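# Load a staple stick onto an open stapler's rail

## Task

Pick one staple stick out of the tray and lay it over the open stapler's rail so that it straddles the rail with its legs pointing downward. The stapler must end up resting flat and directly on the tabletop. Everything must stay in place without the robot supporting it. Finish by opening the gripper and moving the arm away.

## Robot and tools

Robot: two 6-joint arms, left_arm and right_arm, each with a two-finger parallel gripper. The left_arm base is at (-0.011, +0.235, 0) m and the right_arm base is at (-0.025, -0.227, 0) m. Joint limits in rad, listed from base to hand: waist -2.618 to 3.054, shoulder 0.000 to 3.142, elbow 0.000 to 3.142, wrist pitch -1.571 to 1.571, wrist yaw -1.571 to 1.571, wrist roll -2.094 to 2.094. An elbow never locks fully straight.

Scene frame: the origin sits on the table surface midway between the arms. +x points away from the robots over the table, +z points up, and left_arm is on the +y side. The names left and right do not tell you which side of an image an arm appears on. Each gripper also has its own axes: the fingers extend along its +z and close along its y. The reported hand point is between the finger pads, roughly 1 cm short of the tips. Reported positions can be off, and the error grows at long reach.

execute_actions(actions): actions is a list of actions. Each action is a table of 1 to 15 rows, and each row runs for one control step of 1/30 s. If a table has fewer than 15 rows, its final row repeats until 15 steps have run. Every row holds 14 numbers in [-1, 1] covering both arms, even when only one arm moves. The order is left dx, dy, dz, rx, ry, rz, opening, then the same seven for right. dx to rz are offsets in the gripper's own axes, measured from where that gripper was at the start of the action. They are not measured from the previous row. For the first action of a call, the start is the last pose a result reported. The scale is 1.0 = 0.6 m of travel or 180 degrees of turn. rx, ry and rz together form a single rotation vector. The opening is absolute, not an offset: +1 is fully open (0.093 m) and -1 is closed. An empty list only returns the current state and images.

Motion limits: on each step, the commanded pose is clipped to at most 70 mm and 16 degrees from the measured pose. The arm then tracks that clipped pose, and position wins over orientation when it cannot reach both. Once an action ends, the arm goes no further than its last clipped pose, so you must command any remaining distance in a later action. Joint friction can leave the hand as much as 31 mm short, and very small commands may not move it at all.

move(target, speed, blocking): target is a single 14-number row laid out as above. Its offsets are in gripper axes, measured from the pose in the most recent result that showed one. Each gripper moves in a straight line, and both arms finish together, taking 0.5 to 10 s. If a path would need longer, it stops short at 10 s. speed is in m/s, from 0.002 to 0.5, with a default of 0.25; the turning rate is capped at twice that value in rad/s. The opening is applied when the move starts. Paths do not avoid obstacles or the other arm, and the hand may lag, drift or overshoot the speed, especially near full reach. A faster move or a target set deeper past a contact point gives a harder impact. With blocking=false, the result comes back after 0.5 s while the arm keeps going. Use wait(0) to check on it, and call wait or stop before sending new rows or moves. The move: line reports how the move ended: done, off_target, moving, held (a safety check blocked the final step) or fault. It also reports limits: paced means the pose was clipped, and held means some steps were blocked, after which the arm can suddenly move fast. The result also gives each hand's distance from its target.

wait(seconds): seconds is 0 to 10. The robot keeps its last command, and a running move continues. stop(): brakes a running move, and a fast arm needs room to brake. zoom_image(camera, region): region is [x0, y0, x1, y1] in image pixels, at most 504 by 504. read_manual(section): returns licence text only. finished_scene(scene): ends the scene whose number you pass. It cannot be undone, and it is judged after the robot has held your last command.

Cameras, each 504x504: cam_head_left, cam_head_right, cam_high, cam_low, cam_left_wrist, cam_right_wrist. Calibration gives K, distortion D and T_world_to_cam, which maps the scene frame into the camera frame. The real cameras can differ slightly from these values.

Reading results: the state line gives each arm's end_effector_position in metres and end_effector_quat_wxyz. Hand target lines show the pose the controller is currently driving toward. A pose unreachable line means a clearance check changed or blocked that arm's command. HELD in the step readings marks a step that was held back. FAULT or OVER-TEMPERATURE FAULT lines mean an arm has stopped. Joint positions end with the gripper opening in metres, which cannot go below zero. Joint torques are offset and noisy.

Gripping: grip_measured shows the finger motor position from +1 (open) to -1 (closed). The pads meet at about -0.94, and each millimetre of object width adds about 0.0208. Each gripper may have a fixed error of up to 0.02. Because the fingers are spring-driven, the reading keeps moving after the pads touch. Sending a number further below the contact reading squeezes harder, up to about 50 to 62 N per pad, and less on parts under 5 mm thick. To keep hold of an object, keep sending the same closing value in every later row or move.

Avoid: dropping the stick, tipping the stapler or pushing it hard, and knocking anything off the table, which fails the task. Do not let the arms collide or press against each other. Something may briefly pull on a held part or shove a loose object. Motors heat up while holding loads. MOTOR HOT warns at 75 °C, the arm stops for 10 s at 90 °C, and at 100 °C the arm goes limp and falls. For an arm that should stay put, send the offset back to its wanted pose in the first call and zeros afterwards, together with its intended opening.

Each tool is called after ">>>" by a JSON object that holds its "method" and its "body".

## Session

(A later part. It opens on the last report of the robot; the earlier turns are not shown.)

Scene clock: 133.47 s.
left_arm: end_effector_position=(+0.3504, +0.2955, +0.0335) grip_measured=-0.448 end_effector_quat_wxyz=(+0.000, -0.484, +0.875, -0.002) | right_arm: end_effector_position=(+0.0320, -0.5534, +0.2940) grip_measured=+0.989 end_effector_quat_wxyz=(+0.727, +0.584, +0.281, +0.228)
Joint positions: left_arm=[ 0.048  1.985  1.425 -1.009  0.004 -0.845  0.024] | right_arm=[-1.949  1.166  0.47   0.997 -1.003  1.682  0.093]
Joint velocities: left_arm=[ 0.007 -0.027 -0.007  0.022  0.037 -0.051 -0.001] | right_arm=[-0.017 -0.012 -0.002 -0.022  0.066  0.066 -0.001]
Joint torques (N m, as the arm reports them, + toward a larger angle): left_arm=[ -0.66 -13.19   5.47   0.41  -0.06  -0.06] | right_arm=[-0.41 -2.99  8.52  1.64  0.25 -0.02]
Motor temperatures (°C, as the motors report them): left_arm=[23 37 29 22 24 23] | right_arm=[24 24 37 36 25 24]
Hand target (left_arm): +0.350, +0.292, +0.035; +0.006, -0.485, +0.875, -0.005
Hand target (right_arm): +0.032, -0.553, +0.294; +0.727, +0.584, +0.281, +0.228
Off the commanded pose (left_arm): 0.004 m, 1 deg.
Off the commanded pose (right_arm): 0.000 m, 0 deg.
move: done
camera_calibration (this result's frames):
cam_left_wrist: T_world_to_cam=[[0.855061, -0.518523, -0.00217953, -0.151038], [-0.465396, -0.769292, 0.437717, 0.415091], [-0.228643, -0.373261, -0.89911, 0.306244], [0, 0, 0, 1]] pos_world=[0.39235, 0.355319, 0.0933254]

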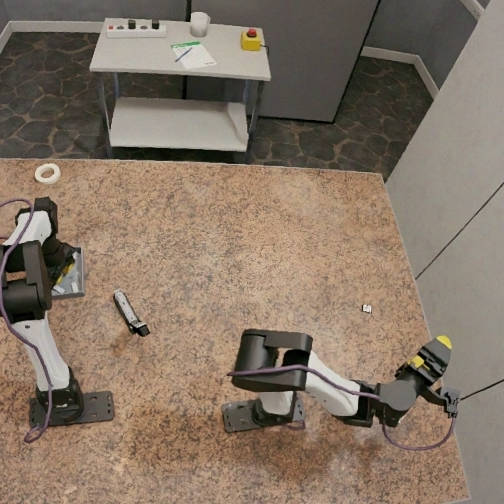

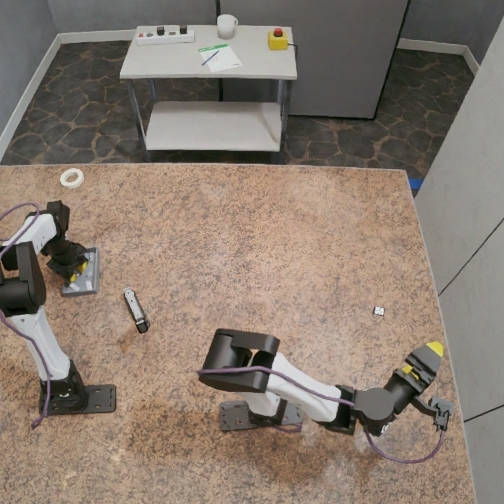

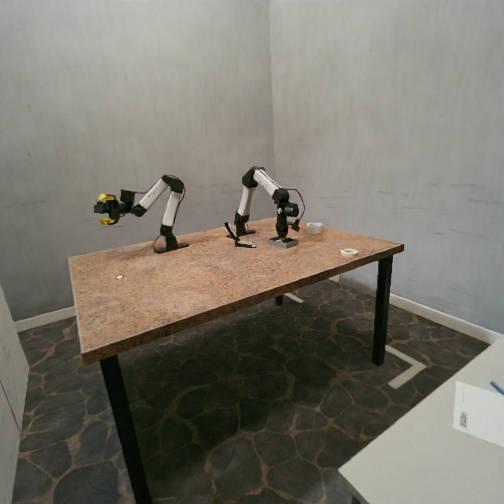

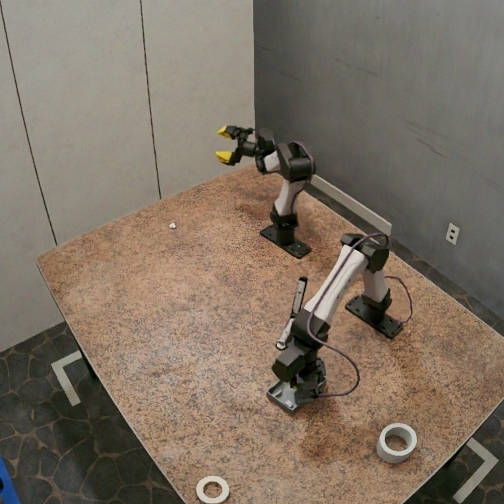

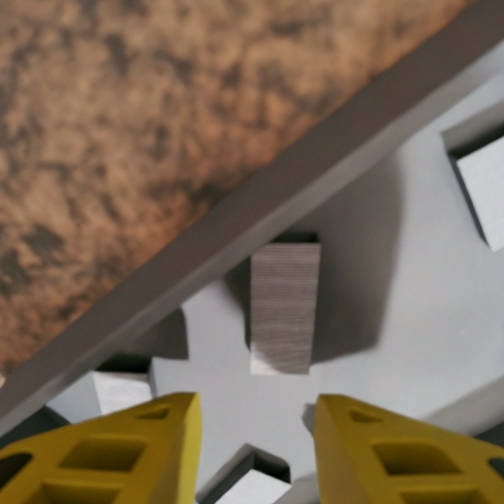

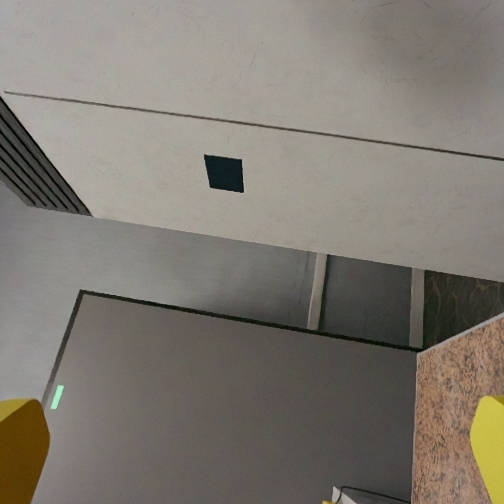

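>>> {"method": "move", "body": {"target": [-0.012,-0.014,0,0,0,0,-0.47,0,0,0,0,0,0,1], "speed": 0.05}}

>>> {"method": "move", "body": {"target": [0,0,0.035,0,0,0,-0.47,0,0,0,0,0,0,1], "speed": 0.04}}

Scene clock: 142.13 s.
left_arm: end_effector_position=(+0.3590, +0.2969, +0.0325) grip_measured=-0.468 end_effector_quat_wxyz=(+0.002, -0.485, +0.875, -0.003) | right_arm: end_effector_position=(+0.0320, -0.5534, +0.2940) grip_measured=+0.989 end_effector_quat_wxyz=(+0.727, +0.584, +0.281, +0.228)
Joint positions: left_arm=[ 0.048  2.015  1.465 -1.016  0.004 -0.846  0.023] | right_arm=[-1.949  1.166  0.47   0.997 -1.003  1.682  0.093]
Joint velocities: left_arm=[-0.002 -0.017  0.002 -0.007 -0.051 -0.022  0.002] | right_arm=[-0.012 -0.012  0.002  0.007 -0.007 -0.022  0.001]
Joint torques (N m, as the arm reports them, + toward a larger angle): left_arm=[  0.1  -11.04   8.52   0.21  -0.05   0.07] | right_arm=[-0.4  -2.96  8.35  1.59  0.22 -0.04]
Motor temperatures (°C, as the motors report them): left_arm=[23 39 29 22 24 23] | right_arm=[24 24 37 36 25 24]
Hand target (left_arm): +0.361, +0.297, +0.033; +0.000, -0.484, +0.875, -0.002
Hand target (right_arm): +0.032, -0.553, +0.294; +0.727, +0.584, +0.281, +0.228
Off the commanded pose (left_arm): 0.003 m, 0 deg.
Off the commanded pose (right_arm): 0.000 m, 0 deg.
move: done
camera_calibration (this result's frames):
cam_left_wrist: T_world_to_cam=[[0.855657, -0.517544, 0.000130788, -0.158152], [-0.465828, -0.770044, 0.435932, 0.421018], [-0.225513, -0.373069, -0.89998, 0.306691], [0, 0, 0, 1]] pos_world=[0.400608, 0.356769, 0.0925014]

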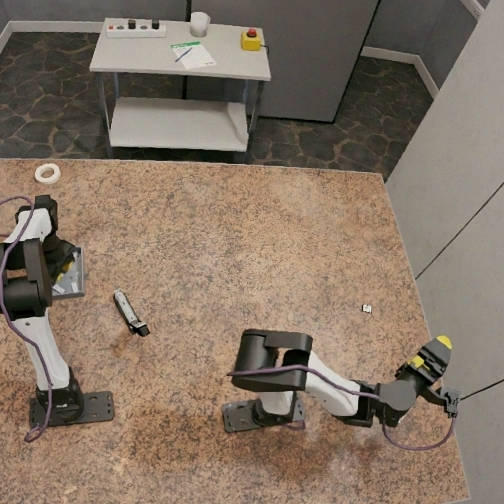

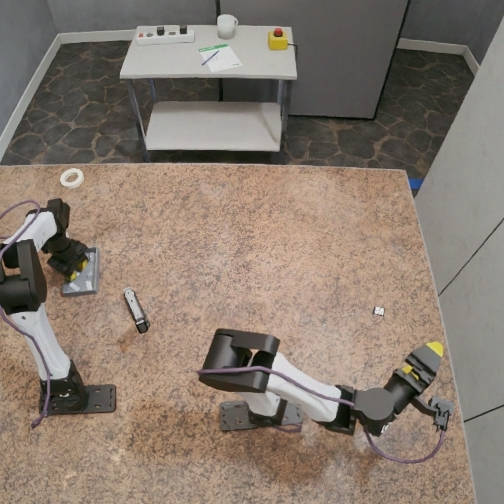

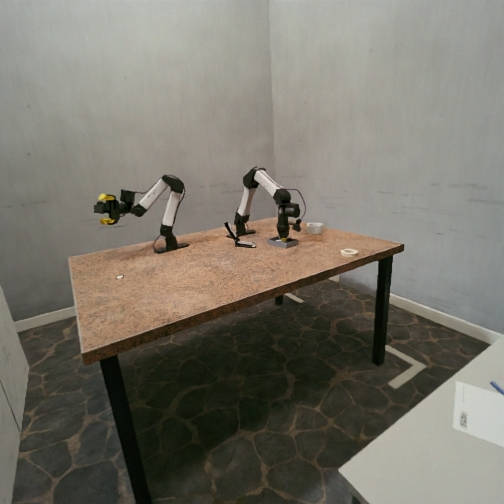

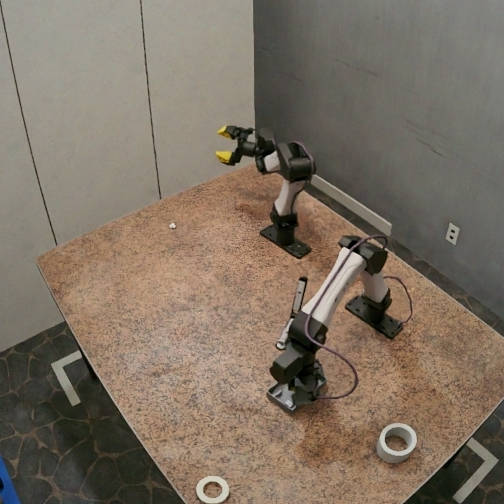

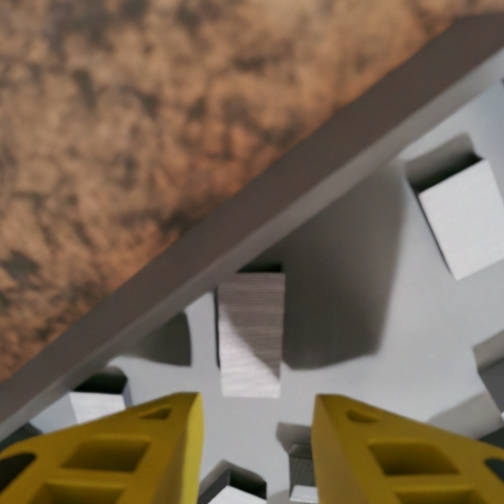

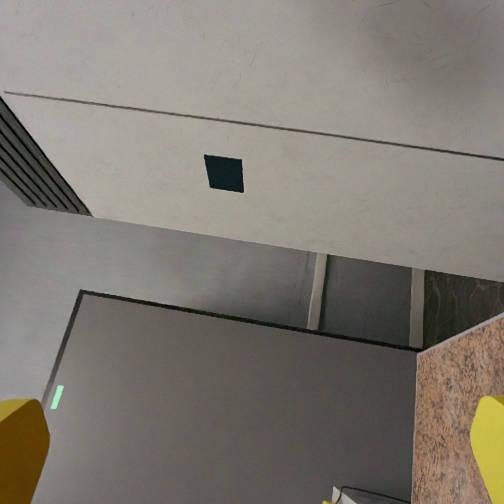

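Scene clock: 142.90 s.
left_arm: end_effector_position=(+0.3601, +0.2971, +0.0228) grip_measured=-0.468 end_effector_quat_wxyz=(+0.005, -0.485, +0.875, -0.004) | right_arm: end_effector_position=(+0.0320, -0.5534, +0.2940) grip_measured=+0.989 end_effector_quat_wxyz=(+0.727, +0.584, +0.281, +0.228)
Joint positions: left_arm=[ 0.048  2.025  1.439 -0.973  0.004 -0.846  0.023] | right_arm=[-1.949  1.166  0.47   0.997 -1.003  1.682  0.093]
Joint velocities: left_arm=[-0.007 -0.012 -0.007  0.051  0.007 -0.081 -0.001] | right_arm=[-0.007  0.002  0.002  0.051  0.007 -0.081  0.   ]
Joint torques (N m, as the arm reports them, + toward a larger angle): left_arm=[  0.13 -10.35   4.79   0.63  -0.03   0.07] | right_arm=[-0.24 -3.02  8.33  1.61  0.25 -0.03]
Motor temperatures (°C, as the motors report them): left_arm=[23 39 29 22 24 23] | right_arm=[24 24 37 36 25 24]
Hand target (left_arm): +0.359, +0.297, +0.012; +0.001, -0.485, +0.875, -0.003
Hand target (right_arm): +0.032, -0.553, +0.294; +0.727, +0.584, +0.281, +0.228
Off the commanded pose (left_arm): 0.011 m, 0 deg.
Off the commanded pose (right_arm): 0.000 m, 0 deg.
move: off_target (left_arm)
camera_calibration (this result's frames):
cam_left_wrist: T_world_to_cam=[[0.855638, -0.517547, 0.00533437, -0.159171], [-0.468766, -0.770539, 0.431889, 0.427262], [-0.219412, -0.372041, -0.901911, 0.295818], [0, 0, 0, 1]] pos_world=[0.401384, 0.3569, 0.0831207]

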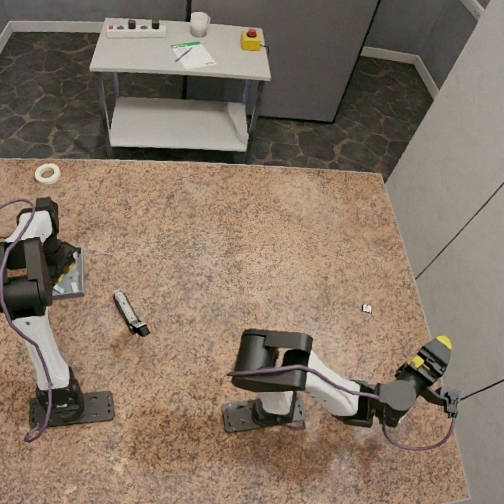

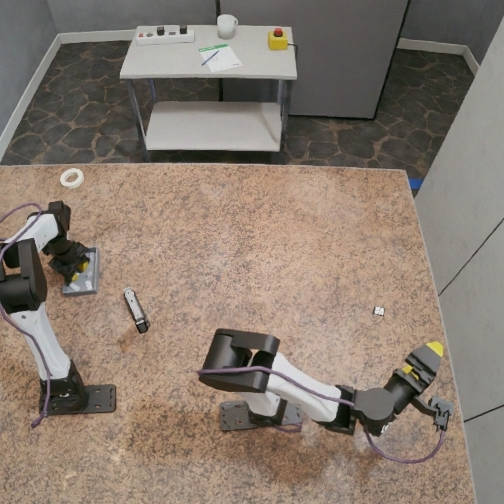

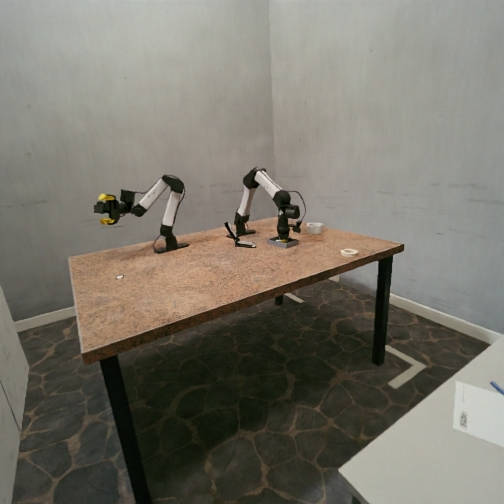

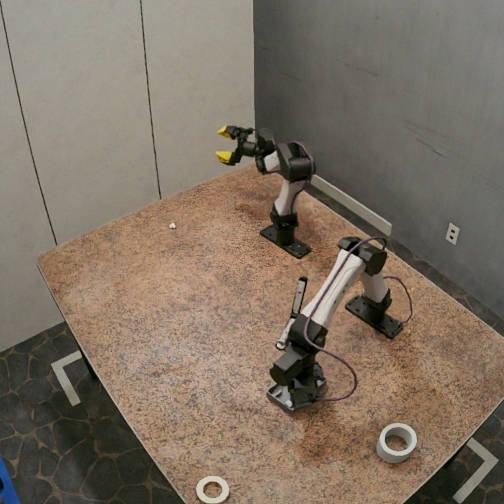

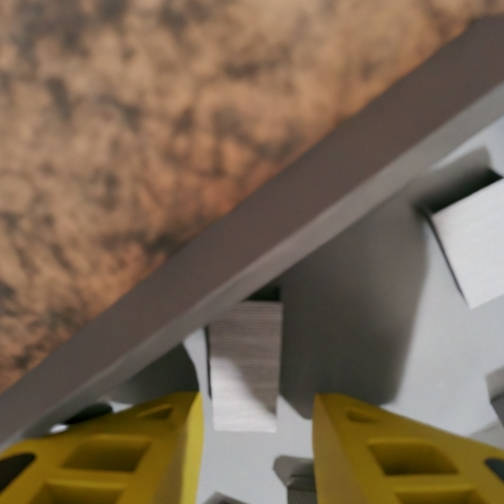

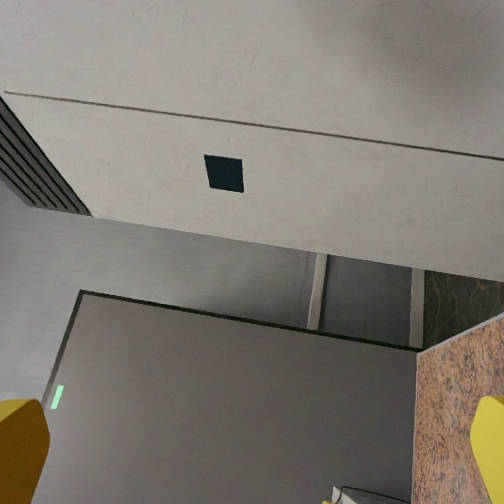

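>>> {"method": "move", "body": {"target": [0.005,0.009,-0.008,0,0,0,-0.45,0,0,0,0,0,0,1], "speed": 0.02}}

>>> {"method": "move", "body": {"target": [0,0,0.03,0,0,0,-0.45,0,0,0,0,0,0,1], "speed": 0.02}}

Scene clock: 156.63 s.
left_arm: end_effector_position=(+0.3611, +0.2971, +0.0273) grip_measured=-0.452 end_effector_quat_wxyz=(+0.010, -0.485, +0.875, -0.006) | right_arm: end_effector_position=(+0.0320, -0.5534, +0.2940) grip_measured=+0.989 end_effector_quat_wxyz=(+0.727, +0.584, +0.281, +0.228)
Joint positions: left_arm=[ 0.048  2.013  1.439 -0.974  0.005 -0.846  0.024] | right_arm=[-1.949  1.166  0.47   0.997 -1.003  1.682  0.093]
Joint velocities: left_arm=[ 0.002 -0.002 -0.002  0.022 -0.022 -0.007  0.   ] | right_arm=[ 0.007 -0.007  0.007 -0.007  0.022 -0.081 -0.   ]
Joint torques (N m, as the arm reports them, + toward a larger angle): left_arm=[  0.5  -13.46   4.97   0.28  -0.03   0.07] | right_arm=[-0.34 -2.99  8.36  1.65  0.28 -0.03]
Motor temperatures (°C, as the motors report them): left_arm=[23 39 28 22 24 23] | right_arm=[24 24 37 37 25 24]
Hand target (left_arm): +0.354, +0.297, +0.028; +0.005, -0.485, +0.875, -0.004
Hand target (right_arm): +0.032, -0.553, +0.294; +0.727, +0.584, +0.281, +0.228
Off the commanded pose (left_arm): 0.007 m, 1 deg.
Off the commanded pose (right_arm): 0.000 m, 0 deg.
move: done
camera_calibration (this result's frames):
cam_left_wrist: T_world_to_cam=[[0.855513, -0.517571, 0.014793, -0.160188], [-0.473829, -0.771052, 0.425399, 0.427943], [-0.208768, -0.370944, -0.904885, 0.29599], [0, 0, 0, 1]] pos_world=[0.401608, 0.356853, 0.0881601]

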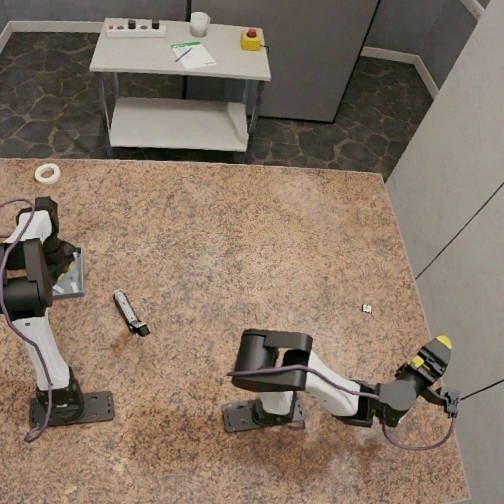

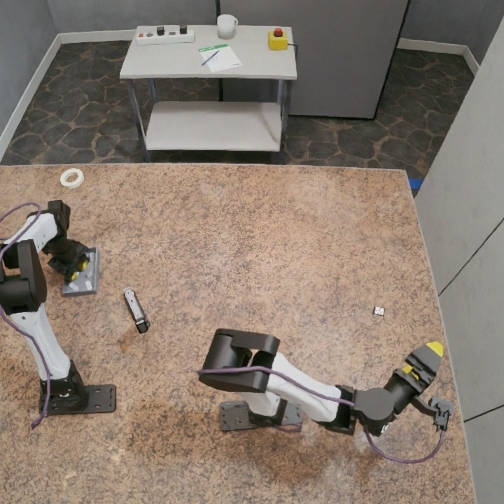

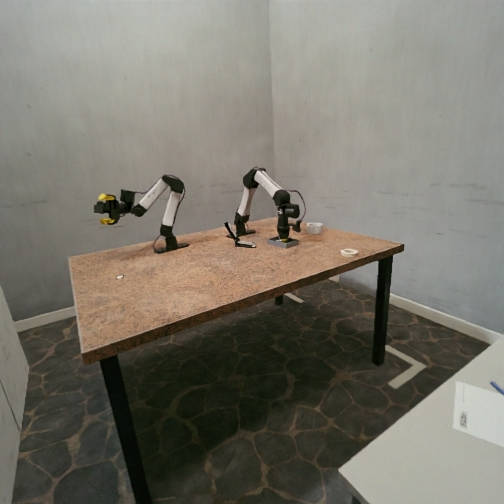

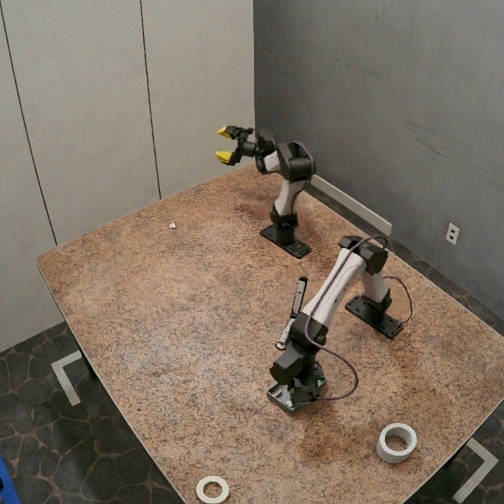

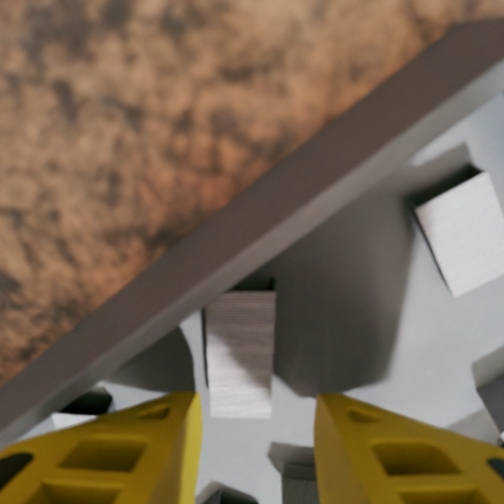

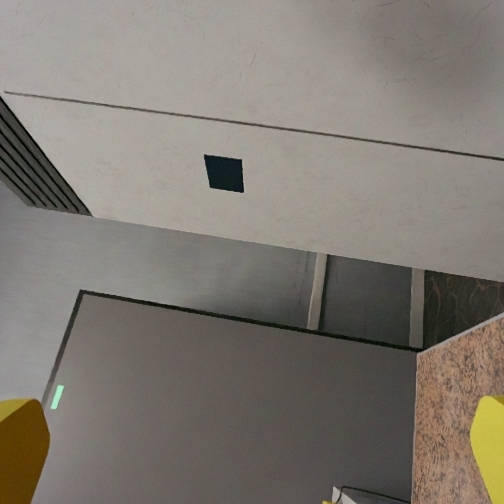

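Scene clock: 157.77 s.
left_arm: end_effector_position=(+0.3647, +0.2977, +0.0256) grip_measured=-0.452 end_effector_quat_wxyz=(+0.019, -0.485, +0.874, -0.009) | right_arm: end_effector_position=(+0.0320, -0.5534, +0.2940) grip_measured=+0.989 end_effector_quat_wxyz=(+0.727, +0.584, +0.281, +0.228)
Joint positions: left_arm=[ 0.048  2.013  1.432 -0.948  0.005 -0.846  0.024] | right_arm=[-1.949  1.166  0.47   0.997 -1.003  1.682  0.093]
Joint velocities: left_arm=[-0.012 -0.007  0.002 -0.037  0.037 -0.051 -0.   ] | right_arm=[ 0.007  0.002  0.007 -0.051  0.037  0.037  0.   ]
Joint torques (N m, as the arm reports them, + toward a larger angle): left_arm=[ 0.16 -9.64  4.02  0.73 -0.04  0.05] | right_arm=[-0.41 -3.04  8.31  1.63  0.28 -0.05]
Motor temperatures (°C, as the motors report them): left_arm=[23 39 28 22 24 23] | right_arm=[24 24 37 37 25 24]
Hand target (left_arm): +0.361, +0.297, +0.010; +0.010, -0.485, +0.875, -0.006
Hand target (right_arm): +0.032, -0.553, +0.294; +0.727, +0.584, +0.281, +0.228
Off the commanded pose (left_arm): 0.017 m, 1 deg.
Off the commanded pose (right_arm): 0.000 m, 0 deg.
move: off_target (left_arm)
camera_calibration (this result's frames):
cam_left_wrist: T_world_to_cam=[[0.855131, -0.517635, 0.0283745, -0.163162], [-0.481256, -0.772303, 0.414658, 0.434218], [-0.192728, -0.368242, -0.909535, 0.28893], [0, 0, 0, 1]] pos_world=[0.404179, 0.357286, 0.0873698]

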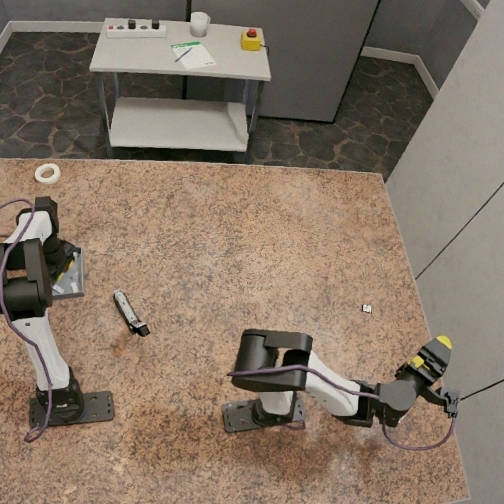

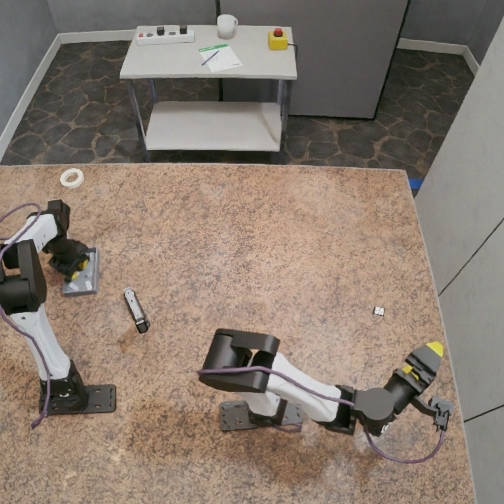

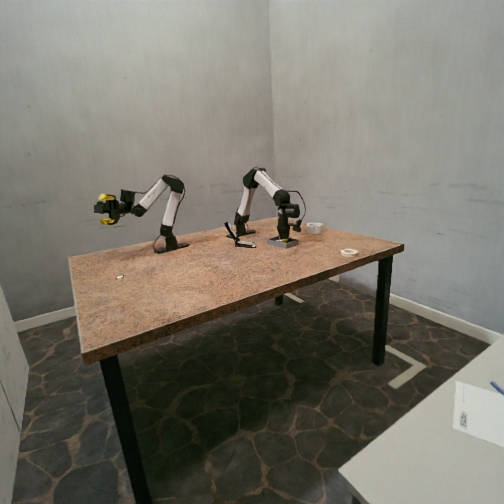

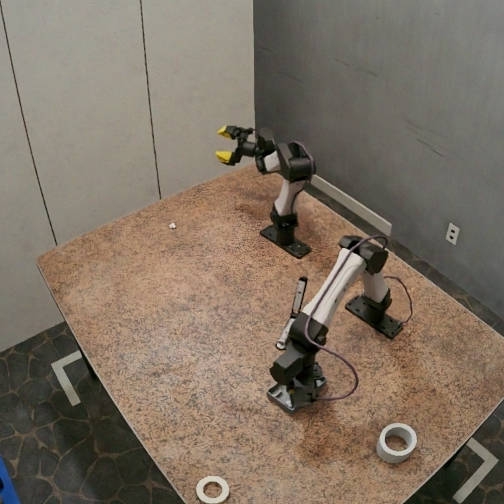

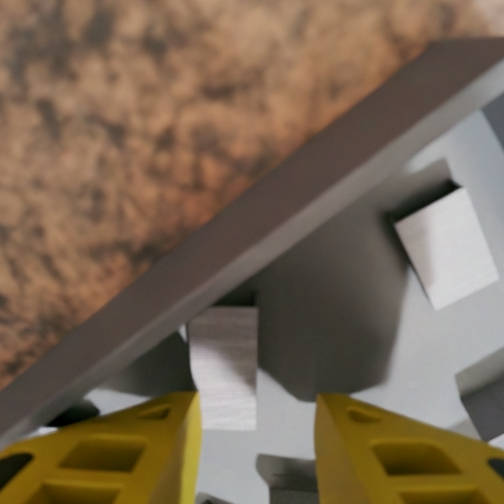

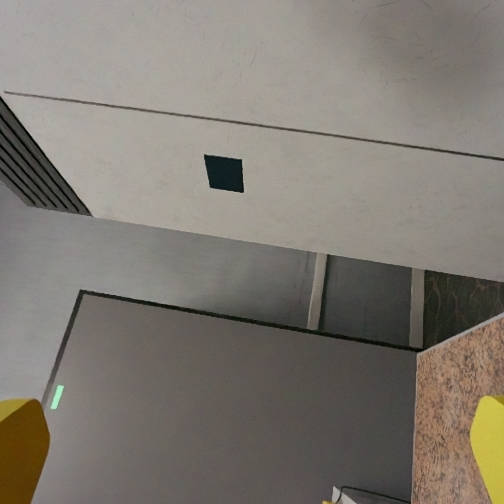

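>>> {"method": "move", "body": {"target": [0.027,0.003,-0.06,0,-0.012,0,-0.4,0,0,0,0,0,0,1], "speed": 0.1}}

>>> {"method": "move", "body": {"target": [-0.03,0.012,0.025,0,0,0,-0.4,0,0,0,0,0,0,1], "speed": 0.05}}

Scene clock: 171.17 s.
left_arm: end_effector_position=(+0.3566, +0.2874, +0.0597) grip_measured=-0.402 end_effector_quat_wxyz=(+0.036, -0.484, +0.874, -0.005) | right_arm: end_effector_position=(+0.0320, -0.5534, +0.2940) grip_measured=+0.989 end_effector_quat_wxyz=(+0.727, +0.584, +0.281, +0.228)
Joint positions: left_arm=[ 0.014  1.914  1.432 -1.017 -0.017 -0.879  0.026] | right_arm=[-1.949  1.166  0.47   0.997 -1.003  1.682  0.093]
Joint velocities: left_arm=[ 0.002  0.012  0.007  0.022  0.007  0.022 -0.001] | right_arm=[ 0.022  0.012 -0.007 -0.022  0.022  0.022 -0.   ]
Joint torques (N m, as the arm reports them, + toward a larger angle): left_arm=[ -0.57 -12.2    6.65   0.36  -0.14  -0.03] | right_arm=[-0.4  -2.97  8.37  1.62  0.22 -0.02]
Motor temperatures (°C, as the motors report them): left_arm=[23 38 28 23 24 23] | right_arm=[24 24 38 37 25 24]
Hand target (left_arm): +0.353, +0.285, +0.061; +0.035, -0.485, +0.874, -0.001
Hand target (right_arm): +0.032, -0.553, +0.294; +0.727, +0.584, +0.281, +0.228
Off the commanded pose (left_arm): 0.005 m, 1 deg.
Off the commanded pose (right_arm): 0.000 m, 0 deg.
move: done
camera_calibration (this result's frames):
cam_left_wrist: T_world_to_cam=[[0.854272, -0.5184, 0.0384748, -0.162623], [-0.49192, -0.782269, 0.382191, 0.41683], [-0.16803, -0.345421, -0.923282, 0.300088], [0, 0, 0, 1]] pos_world=[0.394395, 0.345426, 0.124014]

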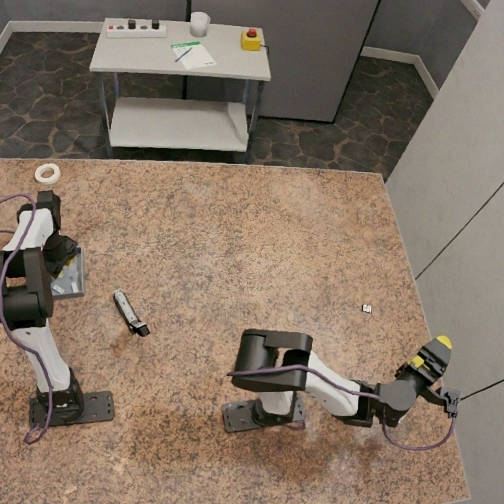

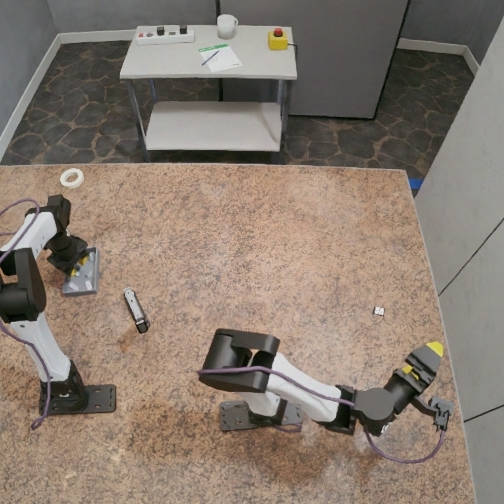

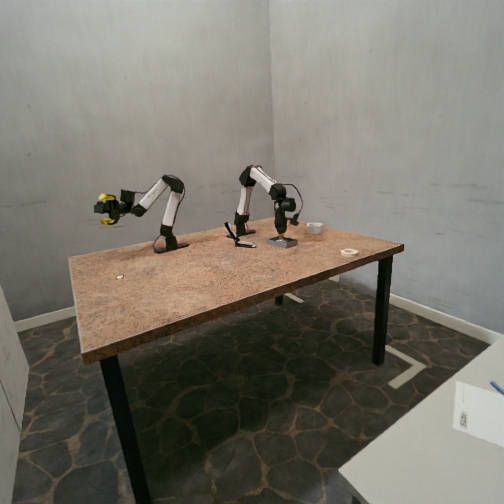

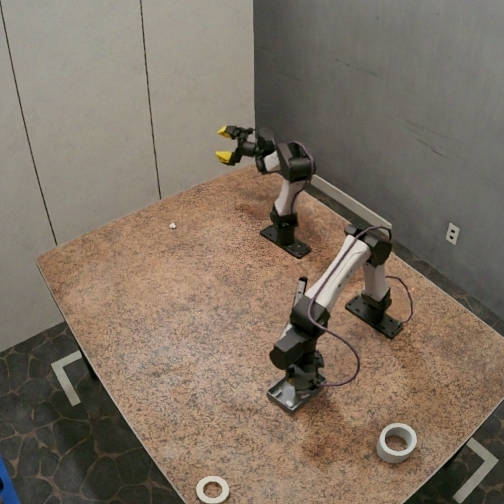

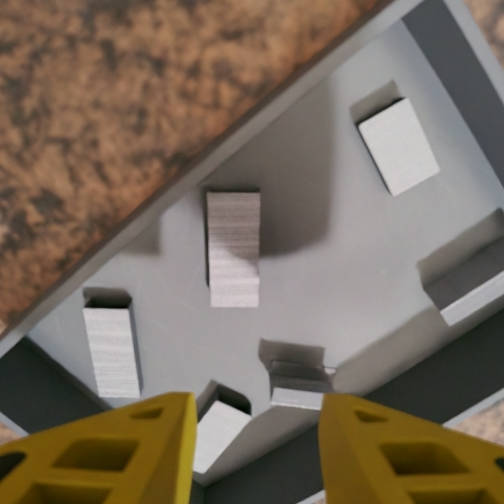

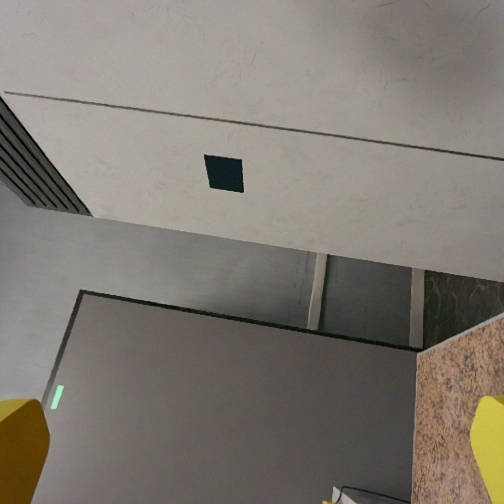

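Scene clock: 171.97 s.
left_arm: end_effector_position=(+0.3598, +0.3035, +0.0485) grip_measured=-0.402 end_effector_quat_wxyz=(+0.036, -0.485, +0.874, -0.003) | right_arm: end_effector_position=(+0.0320, -0.5534, +0.2940) grip_measured=+0.989 end_effector_quat_wxyz=(+0.727, +0.584, +0.281, +0.228)
Joint positions: left_arm=[ 0.055  1.947  1.432 -0.985 -0.017 -0.839  0.026] | right_arm=[-1.949  1.166  0.47   0.997 -1.003  1.682  0.093]
Joint velocities: left_arm=[-0.002 -0.027 -0.007 -0.007  0.051 -0.022 -0.001] | right_arm=[-0.022 -0.012 -0.007 -0.007  0.007 -0.037  0.   ]
Joint torques (N m, as the arm reports them, + toward a larger angle): left_arm=[  0.92 -10.71   6.99   0.51  -0.02   0.14] | right_arm=[-0.36 -2.97  8.41  1.61  0.26 -0.04]
Motor temperatures (°C, as the motors report them): left_arm=[23 38 28 23 24 23] | right_arm=[24 24 38 37 25 24]
Hand target (left_arm): +0.361, +0.307, +0.046; +0.037, -0.484, +0.874, -0.004
Hand target (right_arm): +0.032, -0.553, +0.294; +0.727, +0.584, +0.281, +0.228
Off the commanded pose (left_arm): 0.005 m, 0 deg.
Off the commanded pose (right_arm): 0.000 m, 0 deg.
move: done
camera_calibration (this result's frames):
cam_left_wrist: T_world_to_cam=[[0.855409, -0.516769, 0.0349968, -0.157279], [-0.489347, -0.784176, 0.381586, 0.434914], [-0.169748, -0.343538, -0.923671, 0.295888], [0, 0, 0, 1]] pos_world=[0.397589, 0.361421, 0.112851]

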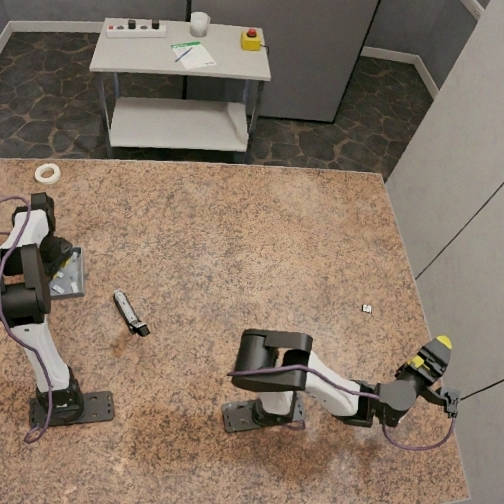

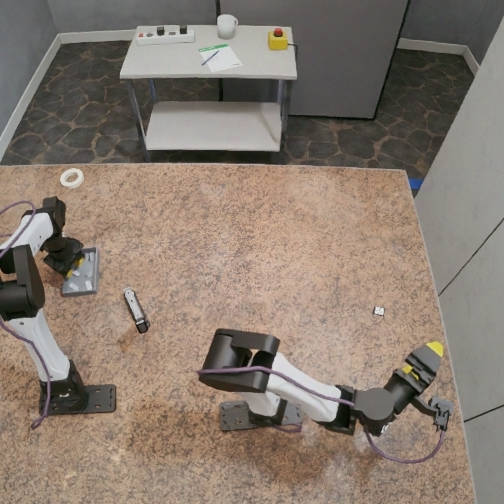

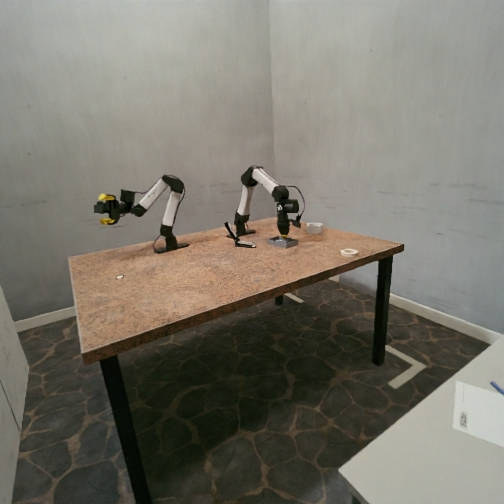

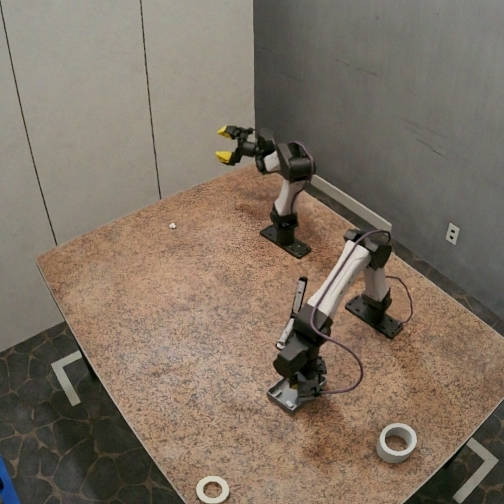

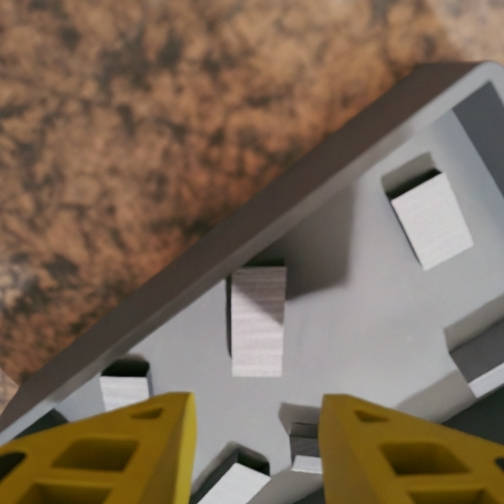

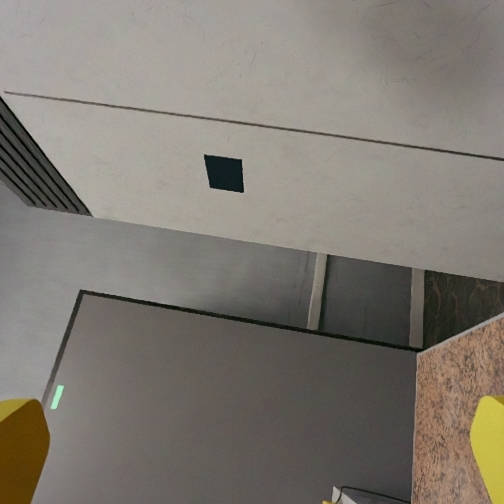

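>>> {"method": "move", "body": {"target": [0.014,0,0.062,0,0,0,-0.46,0,0,0,0,0,0,1], "speed": 0.05}}

Scene clock: 179.43 s.
left_arm: end_effector_position=(+0.3591, +0.3003, +0.0256) grip_measured=-0.458 end_effector_quat_wxyz=(+0.041, -0.485, +0.874, -0.005) | right_arm: end_effector_position=(+0.0320, -0.5534, +0.2940) grip_measured=+0.989 end_effector_quat_wxyz=(+0.727, +0.584, +0.281, +0.228)
Joint positions: left_arm=[ 0.047  1.96   1.353 -0.881 -0.017 -0.847  0.023] | right_arm=[-1.949  1.166  0.47   0.997 -1.003  1.682  0.093]
Joint velocities: left_arm=[ 0.012  0.002 -0.012  0.051  0.007 -0.051 -0.   ] | right_arm=[-0.022 -0.007 -0.002 -0.022  0.007  0.007  0.001]
Joint torques (N m, as the arm reports them, + toward a larger angle): left_arm=[-0.32 -9.23  4.33  0.81 -0.08 -0.02] | right_arm=[-0.29 -3.08  8.37  1.62  0.21 -0.04]
Motor temperatures (°C, as the motors report them): left_arm=[23 39 28 23 24 23] | right_arm=[24 24 38 37 25 24]
Hand target (left_arm): +0.357, +0.298, +0.011; +0.036, -0.485, +0.874, -0.003
Hand target (right_arm): +0.032, -0.553, +0.294; +0.727, +0.584, +0.281, +0.228
Off the commanded pose (left_arm): 0.015 m, 1 deg.
Off the commanded pose (right_arm): 0.000 m, 0 deg.
move: off_target (left_arm)
camera_calibration (this result's frames):
cam_left_wrist: T_world_to_cam=[[0.854728, -0.517173, 0.0444072, -0.157387], [-0.494158, -0.784527, 0.374601, 0.442848], [-0.158895, -0.342126, -0.926122, 0.269205], [0, 0, 0, 1]] pos_world=[0.396135, 0.358133, 0.0904145]

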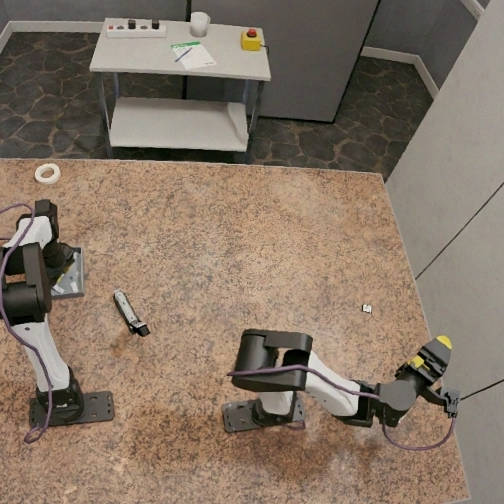

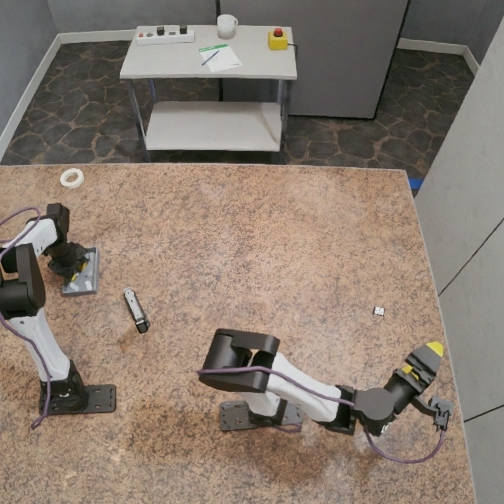

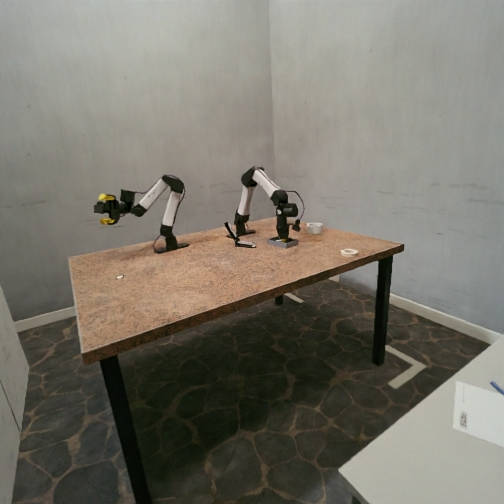

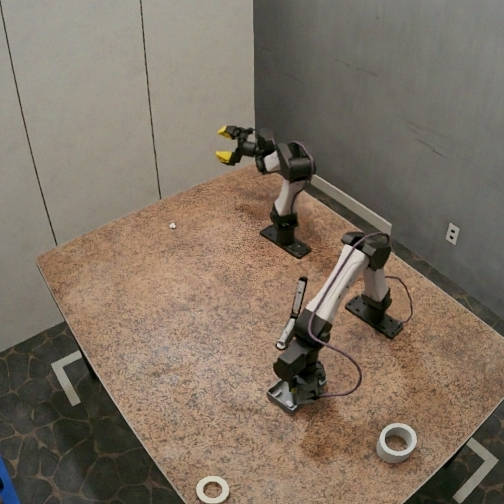

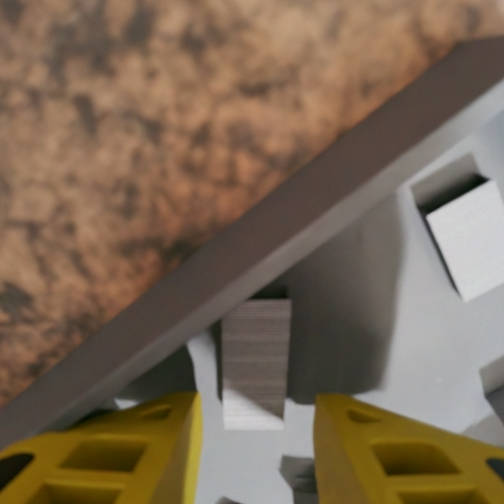

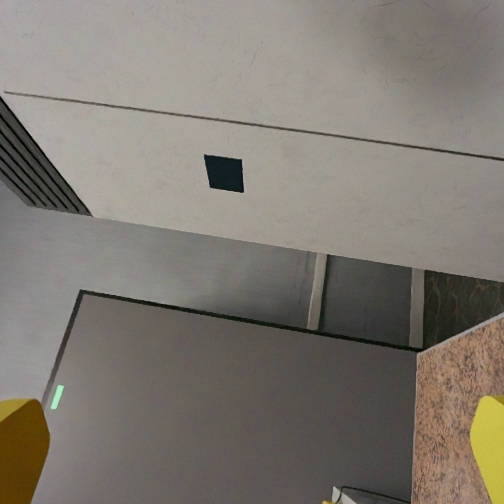

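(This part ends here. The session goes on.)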